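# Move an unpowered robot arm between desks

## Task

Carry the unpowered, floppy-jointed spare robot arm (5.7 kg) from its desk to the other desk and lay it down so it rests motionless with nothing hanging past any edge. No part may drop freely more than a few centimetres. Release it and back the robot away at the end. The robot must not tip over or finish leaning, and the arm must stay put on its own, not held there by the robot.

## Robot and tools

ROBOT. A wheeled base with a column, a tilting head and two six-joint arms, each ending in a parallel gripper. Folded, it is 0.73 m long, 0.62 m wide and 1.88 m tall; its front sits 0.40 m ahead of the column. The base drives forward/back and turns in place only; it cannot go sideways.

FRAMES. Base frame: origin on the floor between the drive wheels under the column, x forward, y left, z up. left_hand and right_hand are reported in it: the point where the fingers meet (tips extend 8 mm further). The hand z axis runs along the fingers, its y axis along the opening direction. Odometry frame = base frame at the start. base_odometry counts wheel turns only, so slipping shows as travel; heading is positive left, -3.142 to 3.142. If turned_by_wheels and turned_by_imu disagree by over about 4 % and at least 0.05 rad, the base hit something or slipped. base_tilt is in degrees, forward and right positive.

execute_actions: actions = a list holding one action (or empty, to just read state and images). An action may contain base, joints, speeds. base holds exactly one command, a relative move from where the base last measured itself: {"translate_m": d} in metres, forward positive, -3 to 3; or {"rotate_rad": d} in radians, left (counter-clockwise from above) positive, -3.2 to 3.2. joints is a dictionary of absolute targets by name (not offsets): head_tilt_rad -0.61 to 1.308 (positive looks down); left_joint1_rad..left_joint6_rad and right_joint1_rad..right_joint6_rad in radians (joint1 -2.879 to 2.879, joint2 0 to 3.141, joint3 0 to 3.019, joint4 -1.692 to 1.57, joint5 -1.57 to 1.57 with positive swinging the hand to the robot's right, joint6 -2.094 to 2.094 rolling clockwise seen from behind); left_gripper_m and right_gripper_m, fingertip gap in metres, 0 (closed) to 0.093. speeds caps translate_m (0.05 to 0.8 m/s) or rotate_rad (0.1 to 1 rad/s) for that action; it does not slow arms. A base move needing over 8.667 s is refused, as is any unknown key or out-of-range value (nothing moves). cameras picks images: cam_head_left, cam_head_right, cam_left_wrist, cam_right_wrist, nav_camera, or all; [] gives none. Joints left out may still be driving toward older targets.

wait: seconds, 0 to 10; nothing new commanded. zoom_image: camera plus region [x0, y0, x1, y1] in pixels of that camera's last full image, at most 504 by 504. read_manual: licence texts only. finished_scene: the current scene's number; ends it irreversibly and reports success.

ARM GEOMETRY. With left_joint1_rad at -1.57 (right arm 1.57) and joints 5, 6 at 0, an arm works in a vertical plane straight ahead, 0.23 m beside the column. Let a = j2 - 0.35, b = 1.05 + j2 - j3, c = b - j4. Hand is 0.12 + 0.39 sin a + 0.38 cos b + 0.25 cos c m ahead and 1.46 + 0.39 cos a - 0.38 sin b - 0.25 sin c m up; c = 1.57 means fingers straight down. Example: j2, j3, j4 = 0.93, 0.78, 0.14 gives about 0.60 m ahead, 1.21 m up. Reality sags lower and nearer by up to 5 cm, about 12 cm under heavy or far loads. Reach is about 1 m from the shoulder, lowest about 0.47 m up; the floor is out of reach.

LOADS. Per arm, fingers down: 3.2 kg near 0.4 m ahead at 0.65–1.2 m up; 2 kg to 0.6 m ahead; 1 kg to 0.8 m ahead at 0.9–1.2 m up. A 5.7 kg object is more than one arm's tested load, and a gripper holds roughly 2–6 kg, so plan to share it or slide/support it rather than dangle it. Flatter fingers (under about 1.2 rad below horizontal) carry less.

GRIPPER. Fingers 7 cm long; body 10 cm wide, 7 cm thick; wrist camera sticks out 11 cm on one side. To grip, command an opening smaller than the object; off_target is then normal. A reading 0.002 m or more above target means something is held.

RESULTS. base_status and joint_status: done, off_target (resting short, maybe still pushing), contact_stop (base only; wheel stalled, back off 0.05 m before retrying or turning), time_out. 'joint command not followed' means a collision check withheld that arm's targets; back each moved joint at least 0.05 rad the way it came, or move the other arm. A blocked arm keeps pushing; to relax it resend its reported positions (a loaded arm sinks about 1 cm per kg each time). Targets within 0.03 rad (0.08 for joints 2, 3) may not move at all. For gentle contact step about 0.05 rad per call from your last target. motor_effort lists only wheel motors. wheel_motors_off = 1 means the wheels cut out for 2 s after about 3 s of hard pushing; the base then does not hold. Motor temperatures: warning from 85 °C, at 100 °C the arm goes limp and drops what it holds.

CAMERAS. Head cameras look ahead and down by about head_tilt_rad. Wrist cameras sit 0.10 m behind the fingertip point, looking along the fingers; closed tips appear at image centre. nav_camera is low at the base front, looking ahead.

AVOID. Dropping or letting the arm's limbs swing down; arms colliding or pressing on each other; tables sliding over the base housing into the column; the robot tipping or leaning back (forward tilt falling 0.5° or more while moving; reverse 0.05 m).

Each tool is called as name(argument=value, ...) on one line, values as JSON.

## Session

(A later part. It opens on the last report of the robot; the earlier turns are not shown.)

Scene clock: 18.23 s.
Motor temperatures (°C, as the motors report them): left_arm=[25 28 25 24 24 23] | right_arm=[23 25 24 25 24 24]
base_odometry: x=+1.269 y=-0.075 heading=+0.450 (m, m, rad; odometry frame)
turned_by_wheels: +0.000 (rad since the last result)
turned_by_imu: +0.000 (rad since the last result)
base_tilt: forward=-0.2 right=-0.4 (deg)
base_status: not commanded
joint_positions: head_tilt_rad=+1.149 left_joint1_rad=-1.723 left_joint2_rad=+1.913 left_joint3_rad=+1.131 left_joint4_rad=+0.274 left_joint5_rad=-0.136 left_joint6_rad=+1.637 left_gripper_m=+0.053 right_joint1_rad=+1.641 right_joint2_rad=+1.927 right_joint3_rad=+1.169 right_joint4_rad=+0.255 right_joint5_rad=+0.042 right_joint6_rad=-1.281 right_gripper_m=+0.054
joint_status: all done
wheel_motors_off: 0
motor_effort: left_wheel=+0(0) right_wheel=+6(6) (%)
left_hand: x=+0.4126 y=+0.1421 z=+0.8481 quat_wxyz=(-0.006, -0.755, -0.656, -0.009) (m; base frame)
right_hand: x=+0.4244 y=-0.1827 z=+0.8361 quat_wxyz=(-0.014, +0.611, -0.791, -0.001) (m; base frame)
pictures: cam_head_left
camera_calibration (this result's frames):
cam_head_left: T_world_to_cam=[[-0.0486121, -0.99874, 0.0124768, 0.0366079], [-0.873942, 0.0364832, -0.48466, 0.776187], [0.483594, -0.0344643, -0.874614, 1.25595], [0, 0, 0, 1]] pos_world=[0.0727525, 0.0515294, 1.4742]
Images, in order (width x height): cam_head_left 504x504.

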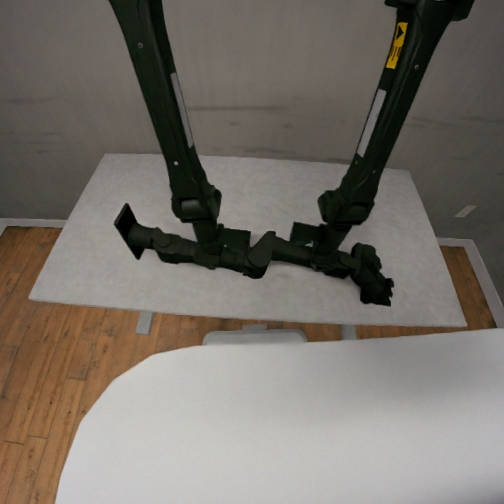

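execute_actions(actions=[{"joints": {"left_joint1_rad": -1.76, "left_joint2_rad": 1.745, "left_joint3_rad": 1.025, "left_joint5_rad": -0.145, "left_joint6_rad": 1.63, "right_joint1_rad": 1.635, "right_joint2_rad": 1.76, "right_joint3_rad": 1.06, "right_joint5_rad": 0.06}}], cameras=["cam_head_left"])

Scene clock: 19.23 s.
Motor temperatures (°C, as the motors report them): left_arm=[25 28 25 24 24 23] | right_arm=[23 25 24 25 24 24]
base_odometry: x=+1.269 y=-0.075 heading=+0.450 (m, m, rad; odometry frame)
turned_by_wheels: +0.000 (rad since the last result)
turned_by_imu: +0.000 (rad since the last result)
base_tilt: forward=-0.2 right=-0.4 (deg)
base_status: not commanded
joint_positions: head_tilt_rad=+1.149 left_joint1_rad=-1.734 left_joint2_rad=+1.848 left_joint3_rad=+1.066 left_joint4_rad=+0.274 left_joint5_rad=-0.141 left_joint6_rad=+1.630 left_gripper_m=+0.053 right_joint1_rad=+1.641 right_joint2_rad=+1.854 right_joint3_rad=+1.096 right_joint4_rad=+0.255 right_joint5_rad=+0.049 right_joint6_rad=-1.283 right_gripper_m=+0.054
joint_status: all done
wheel_motors_off: 0
motor_effort: left_wheel=+0(1) right_wheel=+5(7) (%)
left_hand: x=+0.4119 y=+0.1386 z=+0.8738 quat_wxyz=(-0.008, -0.754, -0.656, -0.008) (m; base frame)
right_hand: x=+0.4232 y=-0.1856 z=+0.8642 quat_wxyz=(-0.012, +0.612, -0.791, +0.001) (m; base frame)
pictures: cam_head_left
camera_calibration (this result's frames):
cam_head_left: T_world_to_cam=[[-0.0486121, -0.99874, 0.0124767, 0.0366079], [-0.873941, 0.0364832, -0.48466, 0.776187], [0.483594, -0.0344643, -0.874614, 1.25595], [0, 0, 0, 1]] pos_world=[0.0727525, 0.0515294, 1.4742]
Images, in order (width x height): cam_head_left 504x504.

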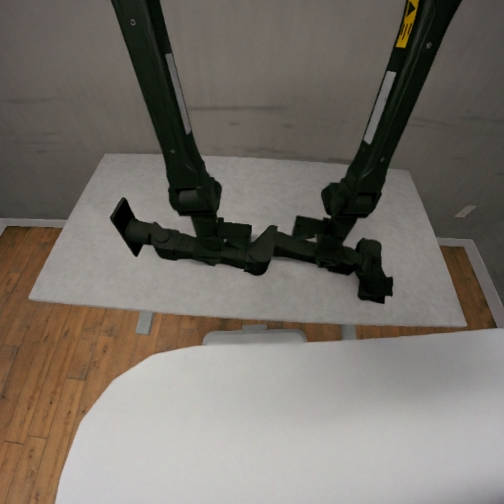

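zoom_image(camera="cam_head_left", region=[280, 200, 480, 340])

execute_actions(actions=[], cameras=["cam_left_wrist", "cam_right_wrist", "cam_head_right"])

Region (280, 200, 480, 340) of cam_head_left's 504x504 image, scaled by 2.520, with more detail than that image has; it fills the top 353 rows of this view, and the rest is white.

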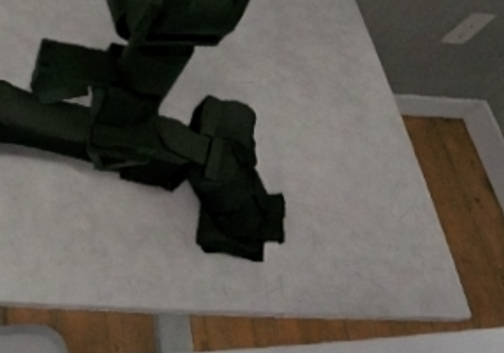

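Scene clock: 19.37 s.
Motor temperatures (°C, as the motors report them): left_arm=[25 28 25 24 24 23] | right_arm=[23 25 24 25 24 24]
base_odometry: x=+1.269 y=-0.075 heading=+0.450 (m, m, rad; odometry frame)
turned_by_wheels: +0.000 (rad since the last result)
turned_by_imu: +0.000 (rad since the last result)
base_tilt: forward=-0.2 right=-0.6 (deg)
base_status: not commanded
joint_positions: head_tilt_rad=+1.149 left_joint1_rad=-1.734 left_joint2_rad=+1.848 left_joint3_rad=+1.066 left_joint4_rad=+0.274 left_joint5_rad=-0.141 left_joint6_rad=+1.630 left_gripper_m=+0.053 right_joint1_rad=+1.641 right_joint2_rad=+1.854 right_joint3_rad=+1.096 right_joint4_rad=+0.255 right_joint5_rad=+0.049 right_joint6_rad=-1.283 right_gripper_m=+0.054
joint_status: all done
wheel_motors_off: 0
motor_effort: left_wheel=+0(1) right_wheel=+6(7) (%)
left_hand: x=+0.4119 y=+0.1386 z=+0.8738 quat_wxyz=(-0.008, -0.754, -0.656, -0.008) (m; base frame)
right_hand: x=+0.4232 y=-0.1856 z=+0.8642 quat_wxyz=(-0.012, +0.612, -0.791, +0.001) (m; base frame)
pictures: cam_head_right, cam_left_wrist, cam_right_wrist
camera_calibration (this result's frames):
cam_head_right: T_world_to_cam=[[-0.0360494, -0.998611, 0.0384199, -0.09625], [-0.875996, 0.0130735, -0.482141, 0.773055], [0.480969, -0.0510365, -0.875251, 1.2541], [0, 0, 0, 1]] pos_world=[0.0705384, -0.0422178, 1.47407]
cam_left_wrist: T_world_to_cam=[[-0.989007, 0.144084, -0.0332307, 0.416006], [0.0964126, 0.798755, 0.593881, -0.664665], [0.112112, 0.584149, -0.803866, 0.698378], [0, 0, 0, 1]] pos_world=[0.397219, 0.063008, 0.969958]
cam_right_wrist: T_world_to_cam=[[0.965045, -0.261597, 0.0160068, -0.46677], [-0.223404, -0.789139, 0.572146, -0.538524], [-0.13704, -0.555722, -0.819996, 0.784459], [0, 0, 0, 1]] pos_world=[0.437648, -0.111135, 0.958839]
Images, in order (width x height): cam_head_right 504x504, cam_left_wrist 616x616, cam_right_wrist 616x616.

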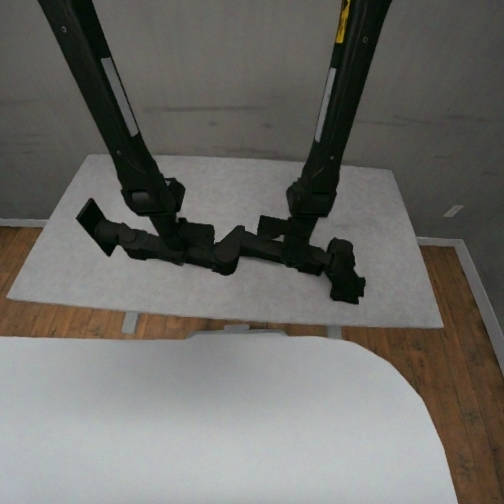

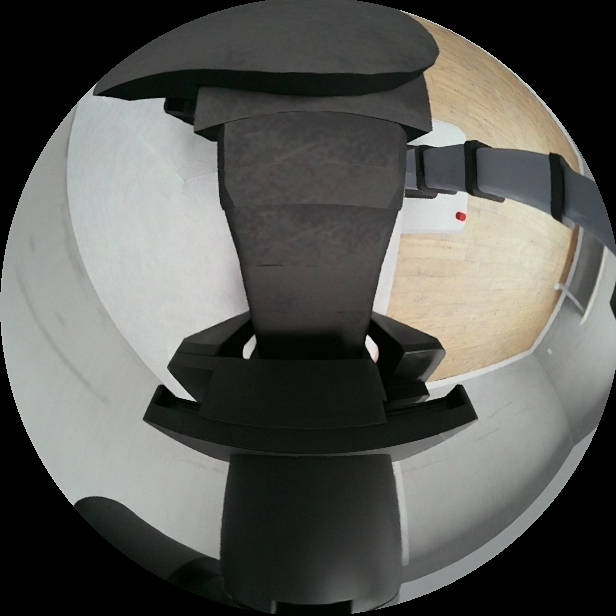

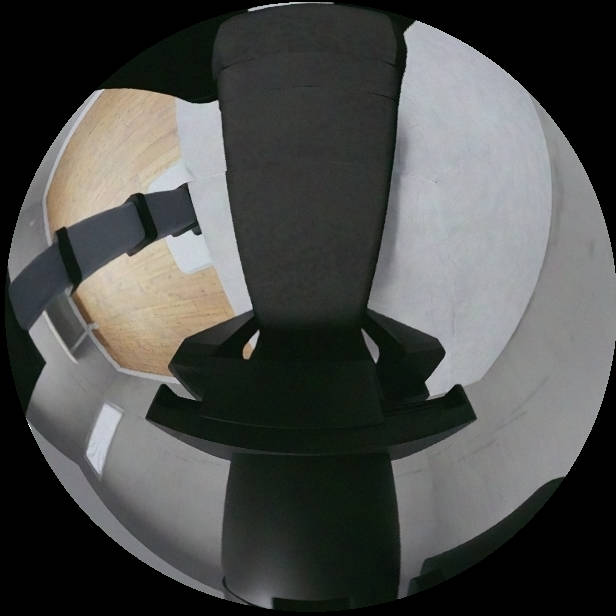

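Just perspective droop; fine. Continue lifting.

execute_actions(actions=[{"joints": {"left_joint1_rad": -1.77, "left_joint2_rad": 1.68, "left_joint3_rad": 0.965, "left_joint5_rad": -0.152, "left_joint6_rad": 1.625, "right_joint1_rad": 1.64, "right_joint2_rad": 1.693, "right_joint3_rad": 0.995, "right_joint5_rad": 0.065}}], cameras=["cam_head_right"])

Scene clock: 20.40 s.
Motor temperatures (°C, as the motors report them): left_arm=[25 28 25 24 24 23] | right_arm=[23 25 24 25 24 24]
base_odometry: x=+1.269 y=-0.075 heading=+0.450 (m, m, rad; odometry frame)
turned_by_wheels: +0.000 (rad since the last result)
turned_by_imu: +0.000 (rad since the last result)
base_tilt: forward=-0.1 right=-0.5 (deg)
base_status: not commanded
joint_positions: head_tilt_rad=+1.149 left_joint1_rad=-1.744 left_joint2_rad=+1.783 left_joint3_rad=+1.006 left_joint4_rad=+0.274 left_joint5_rad=-0.149 left_joint6_rad=+1.624 left_gripper_m=+0.053 right_joint1_rad=+1.642 right_joint2_rad=+1.788 right_joint3_rad=+1.033 right_joint4_rad=+0.255 right_joint5_rad=+0.052 right_joint6_rad=-1.284 right_gripper_m=+0.054
joint_status: all done
wheel_motors_off: 0
motor_effort: left_wheel=+0(0) right_wheel=+6(5) (%)
left_hand: x=+0.4118 y=+0.1372 z=+0.8986 quat_wxyz=(-0.010, -0.754, -0.657, -0.009) (m; base frame)
right_hand: x=+0.4232 y=-0.1872 z=+0.8892 quat_wxyz=(-0.013, +0.612, -0.791, +0.004) (m; base frame)
pictures: cam_head_right
camera_calibration (this result's frames):
cam_head_right: T_world_to_cam=[[-0.0360494, -0.998611, 0.0384199, -0.09625], [-0.875996, 0.0130735, -0.482141, 0.773055], [0.480969, -0.0510365, -0.875251, 1.2541], [0, 0, 0, 1]] pos_world=[0.0705384, -0.0422178, 1.47407]
Images, in order (width x height): cam_head_right 504x504.

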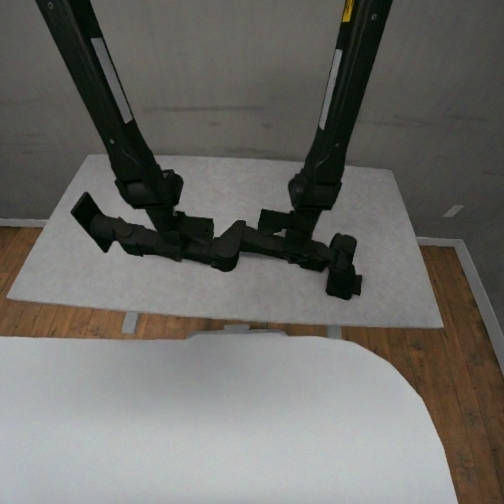

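execute_actions(actions=[{"joints": {"left_joint1_rad": -1.78, "left_joint2_rad": 1.61, "left_joint3_rad": 0.905, "left_joint4_rad": 0.255, "left_joint5_rad": -0.16, "left_joint6_rad": 1.62, "right_joint1_rad": 1.65, "right_joint2_rad": 1.623, "right_joint3_rad": 0.935, "right_joint4_rad": 0.235, "right_joint5_rad": 0.07}}], cameras=["cam_head_right"])

Scene clock: 21.60 s.
Motor temperatures (°C, as the motors report them): left_arm=[25 28 25 24 24 23] | right_arm=[23 25 24 25 24 24]
base_odometry: x=+1.269 y=-0.075 heading=+0.450 (m, m, rad; odometry frame)
turned_by_wheels: +0.000 (rad since the last result)
turned_by_imu: +0.000 (rad since the last result)
base_tilt: forward=-0.2 right=-0.5 (deg)
base_status: not commanded
joint_positions: head_tilt_rad=+1.149 left_joint1_rad=-1.752 left_joint2_rad=+1.709 left_joint3_rad=+0.944 left_joint4_rad=+0.258 left_joint5_rad=-0.164 left_joint6_rad=+1.620 left_gripper_m=+0.053 right_joint1_rad=+1.650 right_joint2_rad=+1.723 right_joint3_rad=+0.975 right_joint4_rad=+0.247 right_joint5_rad=+0.058 right_joint6_rad=-1.281 right_gripper_m=+0.054
joint_status: all done
wheel_motors_off: 0
motor_effort: left_wheel=+0(1) right_wheel=+5(6) (%)
left_hand: x=+0.4097 y=+0.1383 z=+0.9258 quat_wxyz=(-0.006, -0.754, -0.657, -0.010) (m; base frame)
right_hand: x=+0.4213 y=-0.1849 z=+0.9134 quat_wxyz=(-0.013, +0.613, -0.790, +0.003) (m; base frame)
pictures: cam_head_right
camera_calibration (this result's frames):
cam_head_right: T_world_to_cam=[[-0.0360494, -0.998611, 0.0384199, -0.09625], [-0.875996, 0.0130735, -0.482141, 0.773055], [0.480969, -0.0510365, -0.875251, 1.2541], [0, 0, 0, 1]] pos_world=[0.0705384, -0.0422178, 1.47407]
Images, in order (width x height): cam_head_right 504x504.

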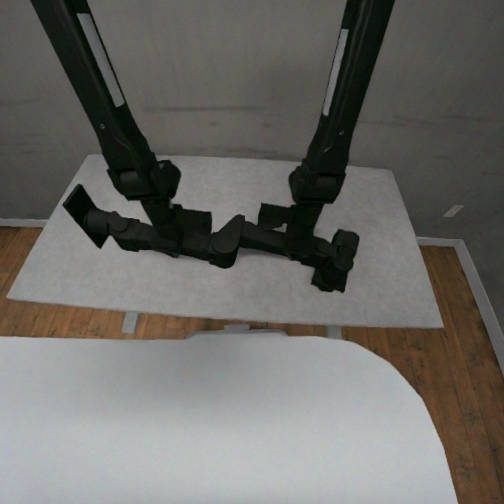

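execute_actions(actions=[{"joints": {"left_joint1_rad": -1.80, "left_joint2_rad": 1.535, "left_joint3_rad": 0.85, "left_joint4_rad": 0.235, "left_joint5_rad": -0.175, "left_joint6_rad": 1.61, "right_joint1_rad": 1.645, "right_joint2_rad": 1.535, "right_joint3_rad": 0.87, "right_joint4_rad": 0.205, "right_joint5_rad": 0.075}}], cameras=["cam_head_right"])

Scene clock: 22.73 s.
Motor temperatures (°C, as the motors report them): left_arm=[25 28 25 24 24 23] | right_arm=[23 25 25 25 24 24]
base_odometry: x=+1.269 y=-0.075 heading=+0.450 (m, m, rad; odometry frame)
turned_by_wheels: +0.000 (rad since the last result)
turned_by_imu: +0.000 (rad since the last result)
base_tilt: forward=-0.2 right=-0.4 (deg)
base_status: not commanded
joint_positions: head_tilt_rad=+1.149 left_joint1_rad=-1.770 left_joint2_rad=+1.632 left_joint3_rad=+0.885 left_joint4_rad=+0.234 left_joint5_rad=-0.174 left_joint6_rad=+1.608 left_gripper_m=+0.053 right_joint1_rad=+1.649 right_joint2_rad=+1.637 right_joint3_rad=+0.908 right_joint4_rad=+0.220 right_joint5_rad=+0.067 right_joint6_rad=-1.282 right_gripper_m=+0.054
joint_status: all done
wheel_motors_off: 0
motor_effort: left_wheel=+1(1) right_wheel=+6(6) (%)
left_hand: x=+0.4077 y=+0.1342 z=+0.9538 quat_wxyz=(-0.006, -0.753, -0.658, -0.007) (m; base frame)
right_hand: x=+0.4189 y=-0.1891 z=+0.9438 quat_wxyz=(-0.007, +0.613, -0.790, +0.005) (m; base frame)
pictures: cam_head_right
camera_calibration (this result's frames):
cam_head_right: T_world_to_cam=[[-0.0360494, -0.998611, 0.0384199, -0.09625], [-0.875996, 0.0130735, -0.482141, 0.773055], [0.480969, -0.0510365, -0.875251, 1.2541], [0, 0, 0, 1]] pos_world=[0.0705384, -0.0422178, 1.47407]
Images, in order (width x height): cam_head_right 504x504.

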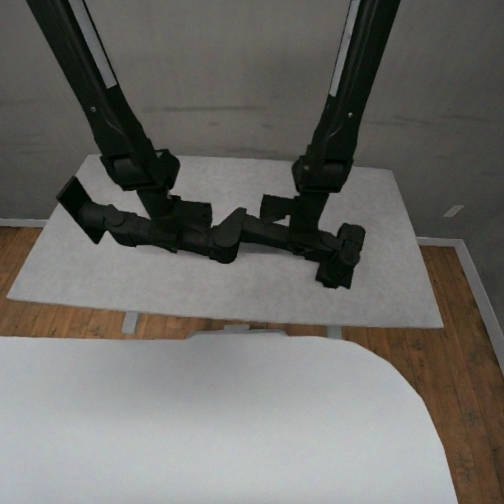

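execute_actions(actions=[{"base": {"translate_m": -0.5}, "speeds": {"translate_m": 0.4}, "joints": {"head_tilt_rad": 0.75, "left_joint1_rad": -1.83, "left_joint2_rad": 1.47, "left_joint3_rad": 0.81, "left_joint4_rad": 0.215, "left_joint5_rad": -0.2, "left_joint6_rad": 1.595, "right_joint1_rad": 1.63, "right_joint2_rad": 1.465, "right_joint3_rad": 0.825, "right_joint4_rad": 0.18, "right_joint5_rad": 0.065}}], cameras=["cam_head_right", "cam_left_wrist", "cam_right_wrist"])

Scene clock: 25.40 s.
Motor temperatures (°C, as the motors report them): left_arm=[25 28 25 24 24 23] | right_arm=[23 25 25 25 24 24]
base_odometry: x=+0.819 y=-0.293 heading=+0.451 (m, m, rad; odometry frame)
turned_by_wheels: +0.000 (rad since the last result)
turned_by_imu: +0.001 (rad since the last result)
base_tilt: forward=-0.1 right=-0.4 (deg)
base_status: done
joint_positions: head_tilt_rad=+0.766 left_joint1_rad=-1.801 left_joint2_rad=+1.556 left_joint3_rad=+0.832 left_joint4_rad=+0.206 left_joint5_rad=-0.199 left_joint6_rad=+1.589 left_gripper_m=+0.053 right_joint1_rad=+1.636 right_joint2_rad=+1.558 right_joint3_rad=+0.850 right_joint4_rad=+0.189 right_joint5_rad=+0.059 right_joint6_rad=-1.291 right_gripper_m=+0.054
joint_status: all done
wheel_motors_off: 0
motor_effort: left_wheel=+0(53) right_wheel=-2(44) (%)
left_hand: x=+0.4049 y=+0.1252 z=+0.9818 quat_wxyz=(-0.006, -0.752, -0.659, -0.005) (m; base frame)
right_hand: x=+0.4150 y=-0.1973 z=+0.9708 quat_wxyz=(-0.002, +0.614, -0.789, +0.003) (m; base frame)
pictures: cam_head_right, cam_left_wrist, cam_right_wrist
camera_calibration (this result's frames):
cam_head_right: T_world_to_cam=[[-0.047802, -0.998611, 0.0221497, -0.0706063], [-0.632111, 0.0130735, -0.774767, 1.21151], [0.773402, -0.0510365, -0.631859, 0.864658], [0, 0, 0, 1]] pos_world=[0.0937035, -0.0422178, 1.48654]
cam_left_wrist: T_world_to_cam=[[-0.990114, 0.137685, -0.0267952, 0.409502], [0.0951133, 0.799418, 0.593199, -0.716236], [0.103095, 0.584785, -0.80461, 0.798136], [0, 0, 0, 1]] pos_world=[0.391293, 0.0494509, 1.07803]
cam_right_wrist: T_world_to_cam=[[0.966873, -0.255191, 0.00594304, -0.453332], [-0.209941, -0.781754, 0.587184, -0.629331], [-0.145198, -0.56898, -0.809432, 0.854843], [0, 0, 0, 1]] pos_world=[0.430313, -0.12128, 1.06416]
Images, in order (width x height): cam_head_right 504x504, cam_left_wrist 616x616, cam_right_wrist 616x616.

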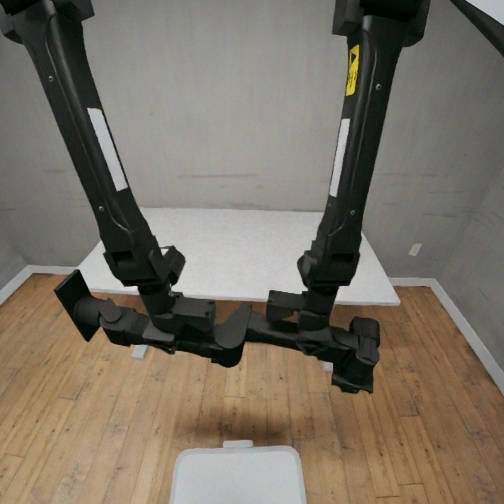

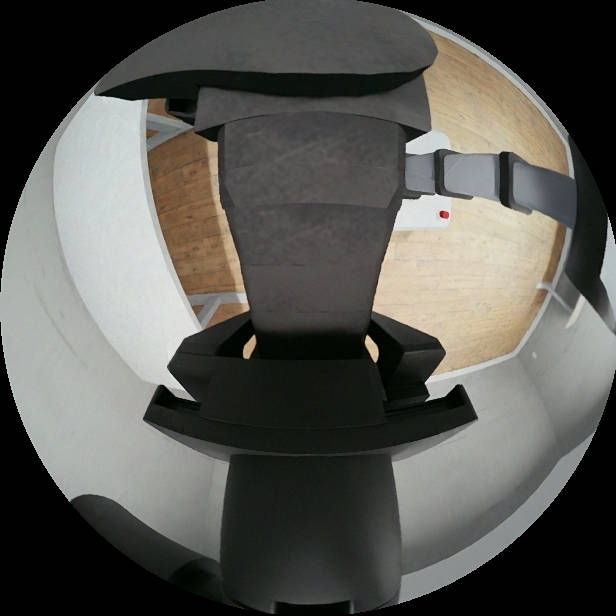

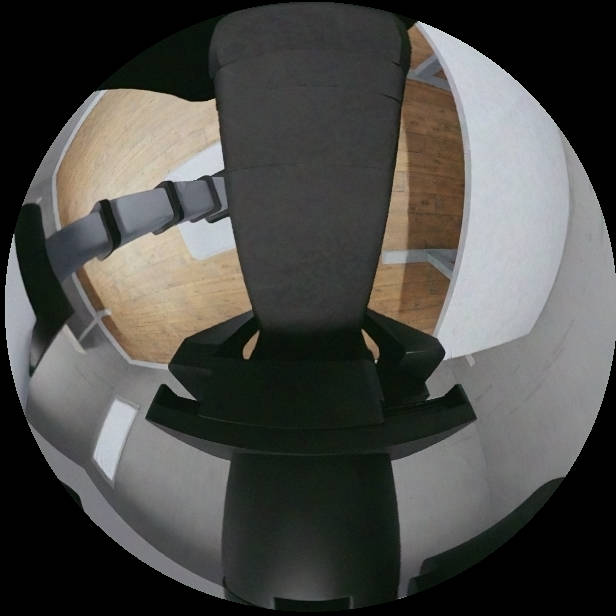

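execute_actions(actions=[{"base": {"rotate_rad": 3.04}, "speeds": {"rotate_rad": 0.8}, "joints": {"head_tilt_rad": 0.6}}], cameras=["cam_head_left", "cam_head_right", "nav_camera"])

Scene clock: 30.93 s.
Motor temperatures (°C, as the motors report them): left_arm=[25 29 25 24 24 23] | right_arm=[23 26 25 25 24 24]
base_odometry: x=+0.819 y=-0.293 heading=-2.793 (m, m, rad; odometry frame)
turned_by_wheels: +3.039 (rad since the last result)
turned_by_imu: +3.039 (rad since the last result)
base_tilt: forward=-0.2 right=-0.4 (deg)
base_status: done
joint_positions: head_tilt_rad=+0.618 left_joint1_rad=-1.802 left_joint2_rad=+1.556 left_joint3_rad=+0.836 left_joint4_rad=+0.206 left_joint5_rad=-0.198 left_joint6_rad=+1.594 left_gripper_m=+0.053 right_joint1_rad=+1.633 right_joint2_rad=+1.558 right_joint3_rad=+0.854 right_joint4_rad=+0.189 right_joint5_rad=+0.059 right_joint6_rad=-1.289 right_gripper_m=+0.054
joint_status: all done
wheel_motors_off: 0
motor_effort: left_wheel=-5(42) right_wheel=+5(46) (%)
left_hand: x=+0.4076 y=+0.1239 z=+0.9816 quat_wxyz=(-0.008, -0.753, -0.657, -0.006) (m; base frame)
right_hand: x=+0.4174 y=-0.1987 z=+0.9705 quat_wxyz=(-0.003, +0.613, -0.790, +0.005) (m; base frame)
pictures: cam_head_left, cam_head_right, nav_camera
camera_calibration (this result's frames):
cam_head_left: T_world_to_cam=[[-0.0482281, -0.99874, -0.0138875, 0.0771896], [-0.507649, 0.0364832, -0.860791, 1.33711], [0.860213, -0.0344643, -0.508769, 0.673717], [0, 0, 0, 1]] pos_world=[0.102968, 0.0515294, 1.49481]
cam_head_right: T_world_to_cam=[[-0.0505501, -0.998611, 0.0148436, -0.0592175], [-0.510697, 0.0130735, -0.859661, 1.33617], [0.858273, -0.0510365, -0.510649, 0.673751], [0, 0, 0, 1]] pos_world=[0.101123, -0.0422178, 1.49358]
Images, in order (width x height): cam_head_left 504x504, cam_head_right 504x504, nav_camera 504x504.

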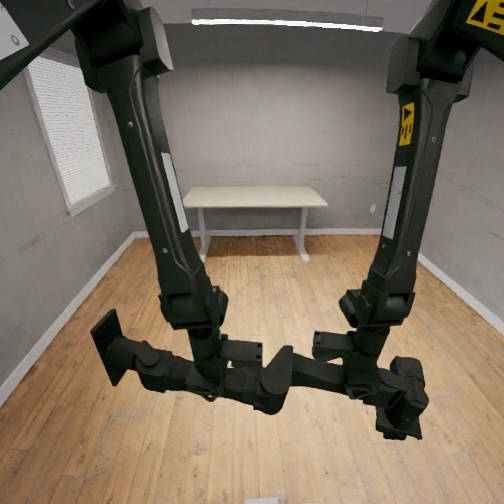

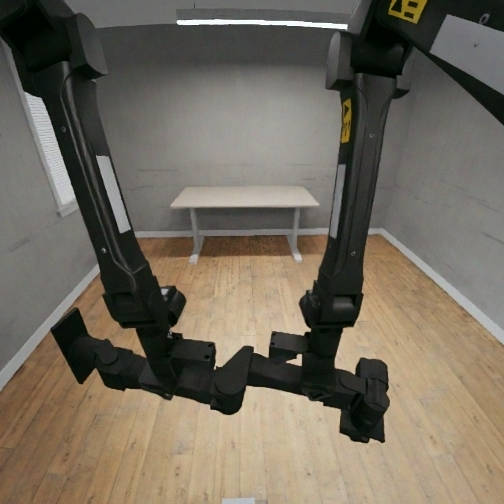

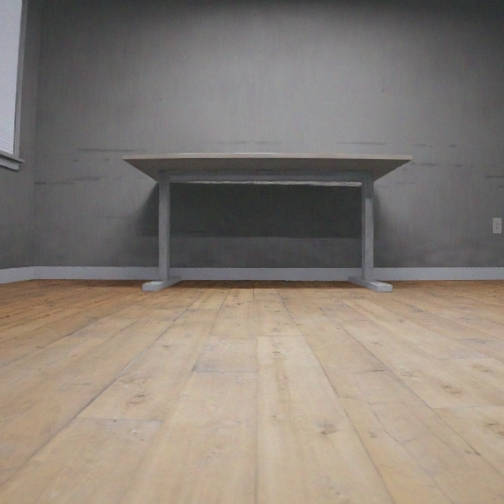

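zoom_image(camera="nav_camera", region=[100, 130, 430, 310])

zoom_image(camera="cam_head_left", region=[170, 170, 350, 280])

Region (100, 130, 430, 310) of nav_camera's 504x504 image, scaled by 1.527, with more detail than that image has; it fills the top 275 rows of this view, and the rest is white.

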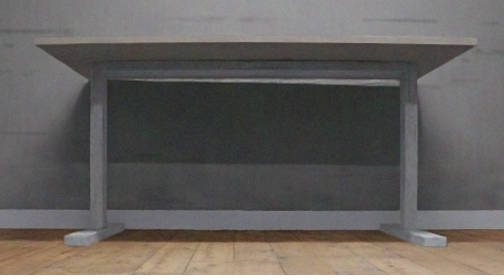

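Region (170, 170, 350, 280) of cam_head_left's 504x504 image, scaled by 2.800, with more detail than that image has.

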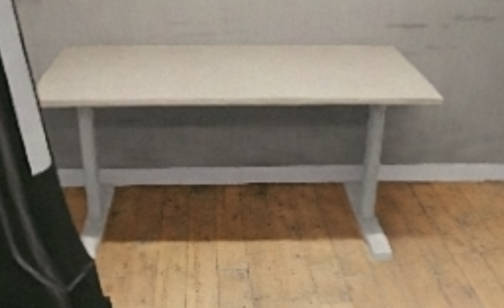

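execute_actions(actions=[{"base": {"translate_m": 1.7}, "speeds": {"translate_m": 0.6}, "joints": {"head_tilt_rad": 0.9, "left_joint1_rad": -1.895, "left_joint2_rad": 1.48, "left_joint5_rad": -0.255, "left_joint6_rad": 1.563, "right_joint1_rad": 1.568, "right_joint5_rad": 0.01, "right_joint6_rad": -1.31}}])

Scene clock: 35.90 s.
Motor temperatures (°C, as the motors report them): left_arm=[25 29 25 24 24 23] | right_arm=[23 26 25 25 24 24]
base_odometry: x=-0.779 y=-0.873 heading=-2.793 (m, m, rad; odometry frame)
turned_by_wheels: +0.000 (rad since the last result)
turned_by_imu: -0.001 (rad since the last result)
base_tilt: forward=-0.2 right=-0.6 (deg)
base_status: done
joint_positions: head_tilt_rad=+0.902 left_joint1_rad=-1.864 left_joint2_rad=+1.563 left_joint3_rad=+0.844 left_joint4_rad=+0.210 left_joint5_rad=-0.257 left_joint6_rad=+1.558 left_gripper_m=+0.053 right_joint1_rad=+1.574 right_joint2_rad=+1.560 right_joint3_rad=+0.862 right_joint4_rad=+0.188 right_joint5_rad=+0.004 right_joint6_rad=-1.330 right_gripper_m=+0.054
joint_status: all done
wheel_motors_off: 0
motor_effort: left_wheel=+0(40) right_wheel=-1(58) (%)
left_hand: x=+0.4078 y=+0.0977 z=+0.9855 quat_wxyz=(-0.011, -0.751, -0.660, -0.012) (m; base frame)
right_hand: x=+0.4215 y=-0.2241 z=+0.9684 quat_wxyz=(-0.005, +0.618, -0.786, +0.005) (m; base frame)
pictures: cam_head_left, cam_head_right, cam_left_wrist, cam_right_wrist, nav_camera
camera_calibration (this result's frames):
cam_head_left: T_world_to_cam=[[-0.0501874, -0.99874, 0.000185701, 0.0556149], [-0.728554, 0.0364832, -0.684017, 1.07593], [0.683148, -0.0344643, -0.729466, 1.02244], [0, 0, 0, 1]] pos_world=[0.0881811, 0.0515294, 1.48178]
cam_head_right: T_world_to_cam=[[-0.0443641, -0.998611, 0.0284161, -0.0804285], [-0.731163, 0.0130735, -0.682078, 1.07372], [0.680759, -0.0510365, -0.730727, 1.02155], [0, 0, 0, 1]] pos_world=[0.0860652, -0.0422178, 1.48112]
cam_left_wrist: T_world_to_cam=[[-0.989986, 0.134328, -0.0434121, 0.432969], [0.0823239, 0.79916, 0.595454, -0.693796], [0.114679, 0.585917, -0.802215, 0.809689], [0, 0, 0, 1]] pos_world=[0.392894, 0.0218832, 1.08146]
cam_right_wrist: T_world_to_cam=[[0.968882, -0.247177, 0.0130804, -0.472439], [-0.208, -0.784394, 0.584348, -0.646197], [-0.134177, -0.568885, -0.811398, 0.835855], [0, 0, 0, 1]] pos_world=[0.435482, -0.148143, 1.06199]
Images, in order (width x height): cam_head_left 504x504, cam_head_right 504x504, cam_left_wrist 616x616, cam_right_wrist 616x616, nav_camera 504x504.

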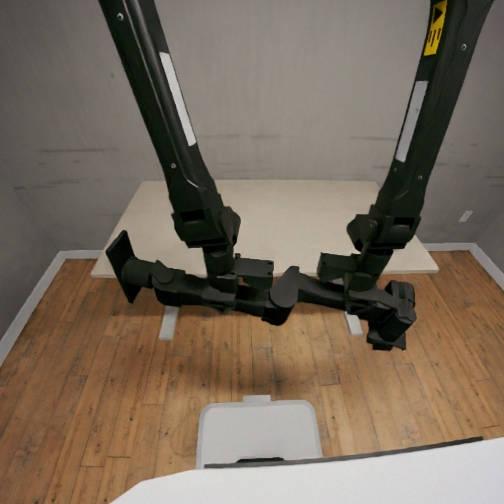

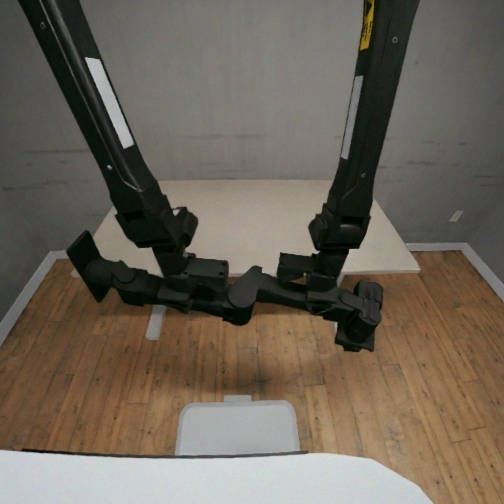

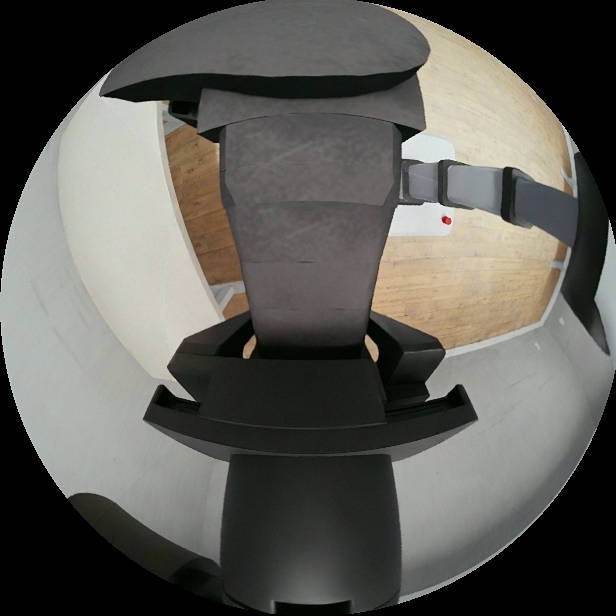

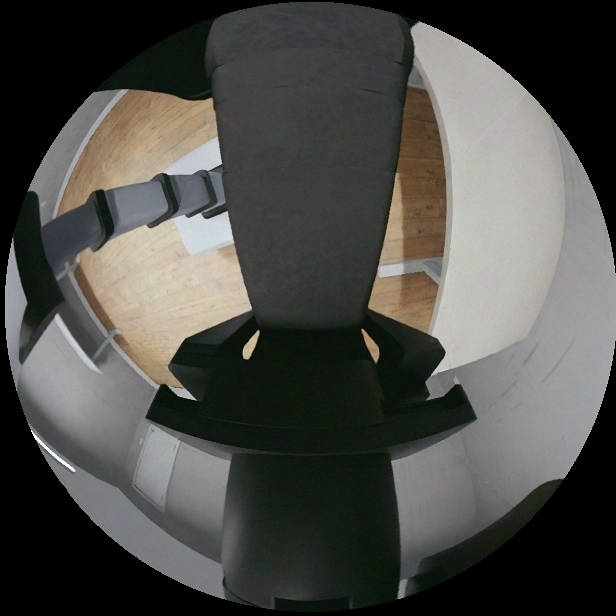

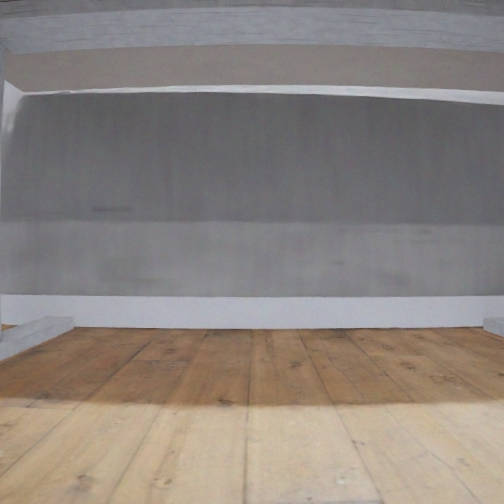

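execute_actions(actions=[{"base": {"translate_m": 0.54}, "speeds": {"translate_m": 0.35}, "joints": {"head_tilt_rad": 1.15, "left_joint1_rad": -1.88, "left_joint2_rad": 1.57, "left_joint3_rad": 0.865, "left_joint4_rad": 0.235, "left_joint5_rad": -0.245, "right_joint2_rad": 1.545, "right_joint3_rad": 0.865, "right_joint4_rad": 0.21}}])

Scene clock: 39.17 s.
Motor temperatures (°C, as the motors report them): left_arm=[25 29 25 24 24 23] | right_arm=[23 26 25 25 24 24]
base_odometry: x=-1.286 y=-1.057 heading=-2.793 (m, m, rad; odometry frame)
turned_by_wheels: +0.000 (rad since the last result)
turned_by_imu: +0.000 (rad since the last result)
base_tilt: forward=-0.2 right=-0.6 (deg)
base_status: done
joint_positions: head_tilt_rad=+1.149 left_joint1_rad=-1.852 left_joint2_rad=+1.655 left_joint3_rad=+0.902 left_joint4_rad=+0.234 left_joint5_rad=-0.242 left_joint6_rad=+1.568 left_gripper_m=+0.053 right_joint1_rad=+1.570 right_joint2_rad=+1.643 right_joint3_rad=+0.908 right_joint4_rad=+0.214 right_joint5_rad=+0.009 right_joint6_rad=-1.324 right_gripper_m=+0.054
joint_status: all done
wheel_motors_off: 0
motor_effort: left_wheel=+0(32) right_wheel=+0(37) (%)
left_hand: x=+0.4033 y=+0.0952 z=+0.9540 quat_wxyz=(-0.008, -0.753, -0.658, -0.007) (m; base frame)
right_hand: x=+0.4150 y=-0.2273 z=+0.9410 quat_wxyz=(+0.002, +0.614, -0.789, +0.005) (m; base frame)
pictures: cam_head_left, cam_head_right, cam_left_wrist, cam_right_wrist, nav_camera
camera_calibration (this result's frames):
cam_head_left: T_world_to_cam=[[-0.048614, -0.99874, 0.0124694, 0.0366193], [-0.873868, 0.0364832, -0.484792, 0.776387], [0.483726, -0.0344643, -0.87454, 1.25583], [0, 0, 0, 1]] pos_world=[0.0727625, 0.0515294, 1.4742]
cam_head_right: T_world_to_cam=[[-0.0360552, -0.998611, 0.0384144, -0.0962413], [-0.875923, 0.0130735, -0.482274, 0.773256], [0.481102, -0.0510365, -0.875178, 1.25398], [0, 0, 0, 1]] pos_world=[0.0705484, -0.0422178, 1.47408]
cam_left_wrist: T_world_to_cam=[[-0.989428, 0.14137, -0.0323544, 0.416013], [0.0949243, 0.799962, 0.592495, -0.674936], [0.109643, 0.58316, -0.804924, 0.791286], [0, 0, 0, 1]] pos_world=[0.388923, 0.0196648, 1.05028]
cam_right_wrist: T_world_to_cam=[[0.966959, -0.254885, 0.00493386, -0.459825], [-0.208013, -0.777657, 0.593279, -0.640875], [-0.147381, -0.574703, -0.804982, 0.808996], [0, 0, 0, 1]] pos_world=[0.430552, -0.150652, 1.03371]
Images, in order (width x height): cam_head_left 504x504, cam_head_right 504x504, cam_left_wrist 616x616, cam_right_wrist 616x616, nav_camera 504x504.

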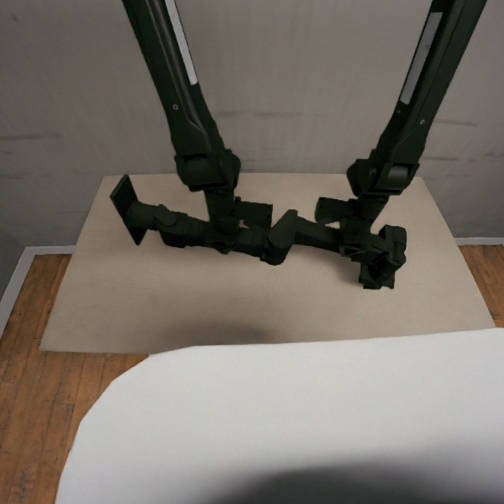

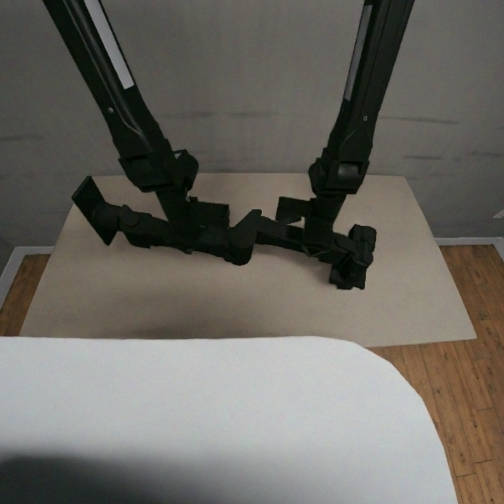

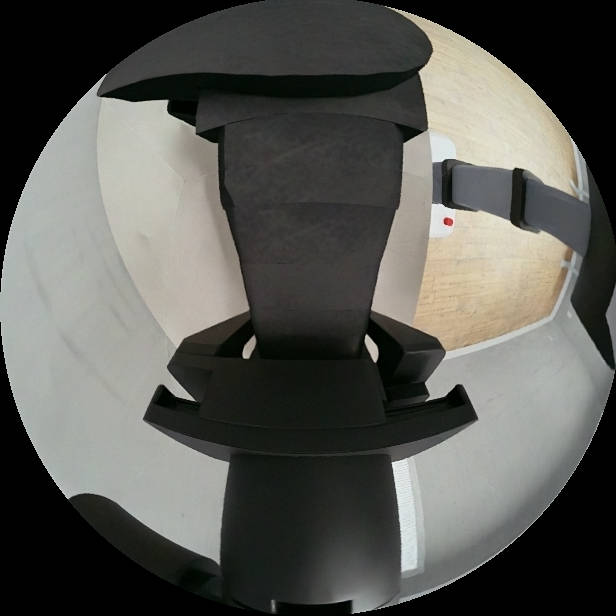

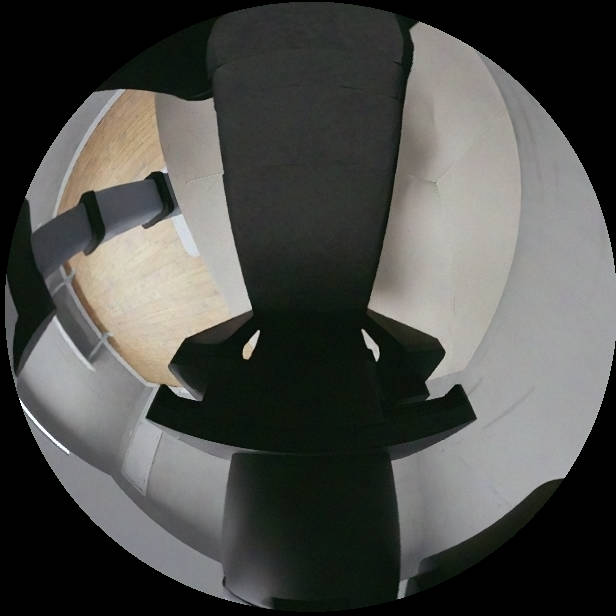

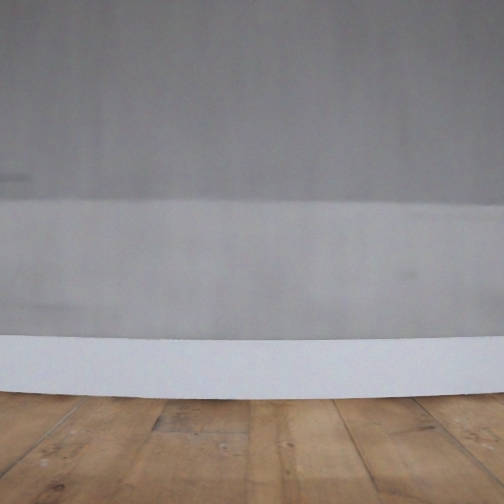

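execute_actions(actions=[{"joints": {"left_joint1_rad": -1.865, "left_joint2_rad": 1.65, "left_joint3_rad": 0.93, "left_joint4_rad": 0.255, "left_joint5_rad": -0.232, "left_joint6_rad": 1.575, "right_joint2_rad": 1.62, "right_joint3_rad": 0.93, "right_joint4_rad": 0.235}}], cameras=["cam_head_right"])

Scene clock: 40.23 s.
Motor temperatures (°C, as the motors report them): left_arm=[25 29 25 24 24 23] | right_arm=[23 26 25 25 24 24]
base_odometry: x=-1.286 y=-1.057 heading=-2.793 (m, m, rad; odometry frame)
turned_by_wheels: +0.000 (rad since the last result)
turned_by_imu: +0.000 (rad since the last result)
base_tilt: forward=-0.3 right=-0.5 (deg)
base_status: not commanded
joint_positions: head_tilt_rad=+1.149 left_joint1_rad=-1.839 left_joint2_rad=+1.727 left_joint3_rad=+0.963 left_joint4_rad=+0.250 left_joint5_rad=-0.228 left_joint6_rad=+1.576 left_gripper_m=+0.053 right_joint1_rad=+1.568 right_joint2_rad=+1.713 right_joint3_rad=+0.968 right_joint4_rad=+0.230 right_joint5_rad=+0.010 right_joint6_rad=-1.324 right_gripper_m=+0.054
joint_status: all done
wheel_motors_off: 0
motor_effort: left_wheel=+0(1) right_wheel=+2(1) (%)
left_hand: x=+0.4067 y=+0.0943 z=+0.9272 quat_wxyz=(-0.010, -0.754, -0.657, -0.007) (m; base frame)
right_hand: x=+0.4185 y=-0.2287 z=+0.9155 quat_wxyz=(+0.000, +0.614, -0.789, +0.007) (m; base frame)
pictures: cam_head_right
camera_calibration (this result's frames):
cam_head_right: T_world_to_cam=[[-0.0360552, -0.998611, 0.0384144, -0.0962413], [-0.875923, 0.0130735, -0.482274, 0.773255], [0.481102, -0.0510365, -0.875178, 1.25398], [0, 0, 0, 1]] pos_world=[0.0705484, -0.0422178, 1.47408]
Images, in order (width x height): cam_head_right 504x504.

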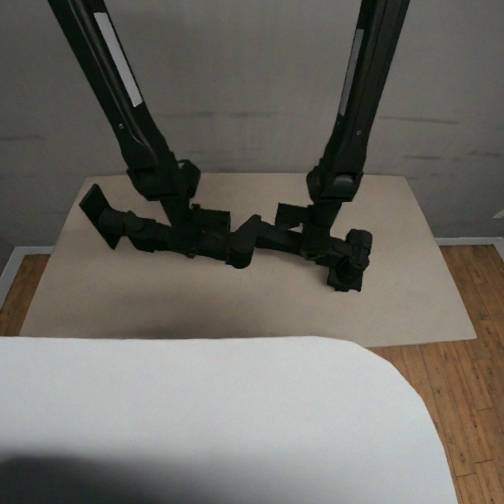

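execute_actions(actions=[{"joints": {"left_joint1_rad": -1.855, "left_joint2_rad": 1.69, "left_joint3_rad": 0.965, "left_joint4_rad": 0.26, "left_joint5_rad": -0.225, "right_joint2_rad": 1.66, "right_joint3_rad": 0.965, "right_joint4_rad": 0.24}}], cameras=["cam_head_right"])

Scene clock: 41.73 s.
Motor temperatures (°C, as the motors report them): left_arm=[25 29 25 24 24 23] | right_arm=[23 26 25 25 24 24]
base_odometry: x=-1.286 y=-1.057 heading=-2.793 (m, m, rad; odometry frame)
turned_by_wheels: +0.000 (rad since the last result)
turned_by_imu: +0.000 (rad since the last result)
base_tilt: forward=-0.1 right=-0.5 (deg)
base_status: not commanded
joint_positions: head_tilt_rad=+1.149 left_joint1_rad=-1.830 left_joint2_rad=+1.765 left_joint3_rad=+0.997 left_joint4_rad=+0.251 left_joint5_rad=-0.218 left_joint6_rad=+1.576 left_gripper_m=+0.053 right_joint1_rad=+1.568 right_joint2_rad=+1.731 right_joint3_rad=+0.986 right_joint4_rad=+0.231 right_joint5_rad=+0.012 right_joint6_rad=-1.325 right_gripper_m=+0.054
joint_status: all done
wheel_motors_off: 0
motor_effort: left_wheel=-1(1) right_wheel=+2(2) (%)
left_hand: x=+0.4075 y=+0.0949 z=+0.9126 quat_wxyz=(-0.010, -0.752, -0.659, -0.005) (m; base frame)
right_hand: x=+0.4201 y=-0.2291 z=+0.9087 quat_wxyz=(+0.001, +0.615, -0.789, +0.008) (m; base frame)
pictures: cam_head_right
camera_calibration (this result's frames):
cam_head_right: T_world_to_cam=[[-0.0360552, -0.998611, 0.0384144, -0.0962413], [-0.875923, 0.0130735, -0.482273, 0.773255], [0.481101, -0.0510365, -0.875178, 1.25398], [0, 0, 0, 1]] pos_world=[0.0705484, -0.0422178, 1.47408]
Images, in order (width x height): cam_head_right 504x504.

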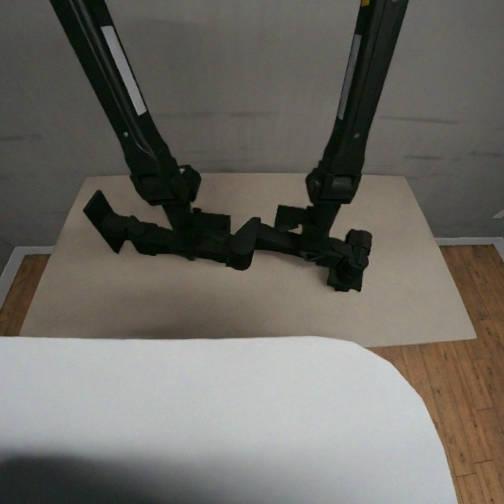

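execute_actions(actions=[{"joints": {"left_joint1_rad": -1.785, "left_joint2_rad": 1.69, "left_joint5_rad": -0.17, "left_joint6_rad": 1.605, "right_joint1_rad": 1.64, "right_joint2_rad": 1.675, "right_joint3_rad": 0.98, "right_joint5_rad": 0.062, "right_joint6_rad": -1.28}}], cameras=["cam_head_right"])

Scene clock: 42.80 s.
Motor temperatures (°C, as the motors report them): left_arm=[25 29 25 24 24 23] | right_arm=[23 26 25 25 24 24]
base_odometry: x=-1.286 y=-1.057 heading=-2.793 (m, m, rad; odometry frame)
turned_by_wheels: +0.000 (rad since the last result)
turned_by_imu: +0.000 (rad since the last result)
base_tilt: forward=-0.1 right=-0.5 (deg)
base_status: not commanded
joint_positions: head_tilt_rad=+1.149 left_joint1_rad=-1.752 left_joint2_rad=+1.767 left_joint3_rad=+0.998 left_joint4_rad=+0.253 left_joint5_rad=-0.164 left_joint6_rad=+1.610 left_gripper_m=+0.053 right_joint1_rad=+1.642 right_joint2_rad=+1.742 right_joint3_rad=+1.004 right_joint4_rad=+0.231 right_joint5_rad=+0.060 right_joint6_rad=-1.292 right_gripper_m=+0.054
joint_status: all done
wheel_motors_off: 0
motor_effort: left_wheel=-1(2) right_wheel=+1(3) (%)
left_hand: x=+0.4110 y=+0.1354 z=+0.9045 quat_wxyz=(-0.003, -0.751, -0.660, -0.008) (m; base frame)
right_hand: x=+0.4252 y=-0.1892 z=+0.9050 quat_wxyz=(-0.008, +0.616, -0.788, +0.005) (m; base frame)
pictures: cam_head_right
camera_calibration (this result's frames):
cam_head_right: T_world_to_cam=[[-0.0360552, -0.998611, 0.0384144, -0.0962413], [-0.875923, 0.0130735, -0.482273, 0.773255], [0.481101, -0.0510365, -0.875178, 1.25398], [0, 0, 0, 1]] pos_world=[0.0705484, -0.0422178, 1.47408]
Images, in order (width x height): cam_head_right 504x504.

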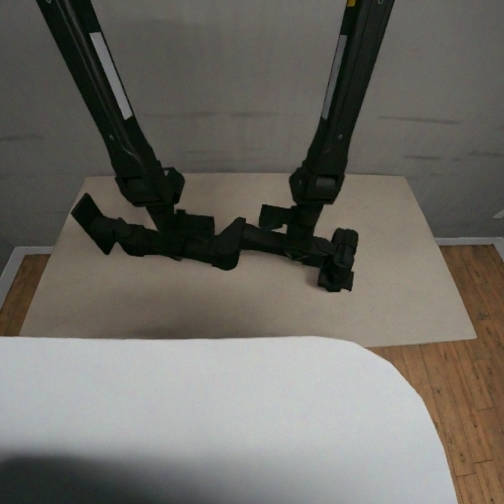

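execute_actions(actions=[{"joints": {"left_joint1_rad": -1.715, "left_joint2_rad": 1.695, "left_joint5_rad": -0.105, "left_joint6_rad": 1.64, "right_joint1_rad": 1.71, "right_joint2_rad": 1.72, "right_joint3_rad": 1.015, "right_joint5_rad": 0.125, "right_joint6_rad": -1.245}}], cameras=["cam_head_right"])

Scene clock: 43.87 s.
Motor temperatures (°C, as the motors report them): left_arm=[25 29 25 24 24 23] | right_arm=[23 26 25 25 24 24]
base_odometry: x=-1.286 y=-1.057 heading=-2.793 (m, m, rad; odometry frame)
turned_by_wheels: +0.000 (rad since the last result)
turned_by_imu: +0.000 (rad since the last result)
base_tilt: forward=+0.0 right=-0.4 (deg)
base_status: not commanded
joint_positions: head_tilt_rad=+1.149 left_joint1_rad=-1.685 left_joint2_rad=+1.777 left_joint3_rad=+1.005 left_joint4_rad=+0.259 left_joint5_rad=-0.103 left_joint6_rad=+1.638 left_gripper_m=+0.053 right_joint1_rad=+1.706 right_joint2_rad=+1.768 right_joint3_rad=+1.034 right_joint4_rad=+0.231 right_joint5_rad=+0.120 right_joint6_rad=-1.263 right_gripper_m=+0.054
joint_status: all done
wheel_motors_off: 0
motor_effort: left_wheel=-1(2) right_wheel=+1(2) (%)
left_hand: x=+0.4124 y=+0.1675 z=+0.8967 quat_wxyz=(-0.003, -0.749, -0.662, -0.006) (m; base frame)
right_hand: x=+0.4280 y=-0.1570 z=+0.8978 quat_wxyz=(-0.009, +0.616, -0.787, +0.008) (m; base frame)
pictures: cam_head_right
camera_calibration (this result's frames):
cam_head_right: T_world_to_cam=[[-0.0360552, -0.998611, 0.0384144, -0.0962413], [-0.875923, 0.0130735, -0.482273, 0.773255], [0.481101, -0.0510365, -0.875178, 1.25398], [0, 0, 0, 1]] pos_world=[0.0705484, -0.0422178, 1.47408]
Images, in order (width x height): cam_head_right 504x504.

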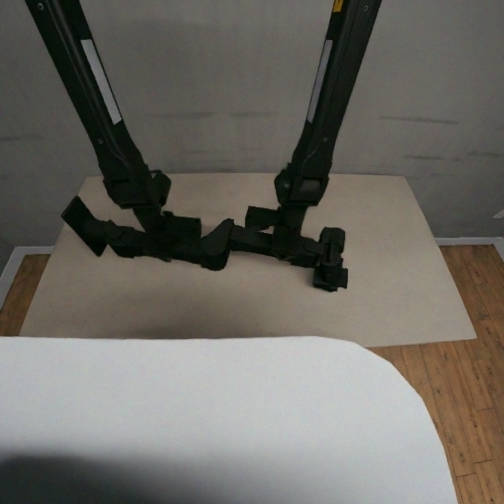

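execute_actions(actions=[{"joints": {"left_joint1_rad": -1.645, "left_joint2_rad": 1.70, "left_joint3_rad": 0.97, "left_joint5_rad": -0.045, "left_joint6_rad": 1.675, "right_joint1_rad": 1.775, "right_joint2_rad": 1.745, "right_joint3_rad": 1.035, "right_joint5_rad": 0.18, "right_joint6_rad": -1.215}}], cameras=["cam_head_right"])

Scene clock: 44.87 s.
Motor temperatures (°C, as the motors report them): left_arm=[25 29 25 24 24 23] | right_arm=[23 26 25 25 24 24]
base_odometry: x=-1.286 y=-1.057 heading=-2.793 (m, m, rad; odometry frame)
turned_by_wheels: +0.000 (rad since the last result)
turned_by_imu: +0.000 (rad since the last result)
base_tilt: forward=-0.1 right=-0.5 (deg)
base_status: not commanded
joint_positions: head_tilt_rad=+1.149 left_joint1_rad=-1.628 left_joint2_rad=+1.783 left_joint3_rad=+1.007 left_joint4_rad=+0.259 left_joint5_rad=-0.046 left_joint6_rad=+1.681 left_gripper_m=+0.053 right_joint1_rad=+1.760 right_joint2_rad=+1.801 right_joint3_rad=+1.058 right_joint4_rad=+0.231 right_joint5_rad=+0.173 right_joint6_rad=-1.220 right_gripper_m=+0.054
joint_status: all done
wheel_motors_off: 0
motor_effort: left_wheel=-1(1) right_wheel=+0(3) (%)
left_hand: x=+0.4114 y=+0.1947 z=+0.8927 quat_wxyz=(-0.004, -0.754, -0.656, -0.002) (m; base frame)
right_hand: x=+0.4224 y=-0.1290 z=+0.8900 quat_wxyz=(-0.006, +0.610, -0.792, +0.009) (m; base frame)
pictures: cam_head_right
camera_calibration (this result's frames):
cam_head_right: T_world_to_cam=[[-0.0360552, -0.998611, 0.0384144, -0.0962413], [-0.875923, 0.0130735, -0.482273, 0.773255], [0.481101, -0.0510365, -0.875178, 1.25398], [0, 0, 0, 1]] pos_world=[0.0705484, -0.0422178, 1.47408]
Images, in order (width x height): cam_head_right 504x504.

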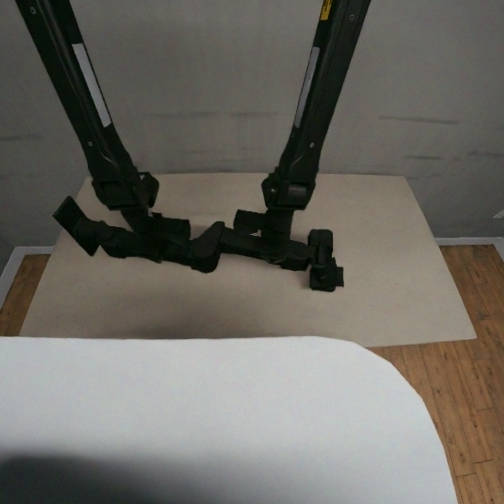

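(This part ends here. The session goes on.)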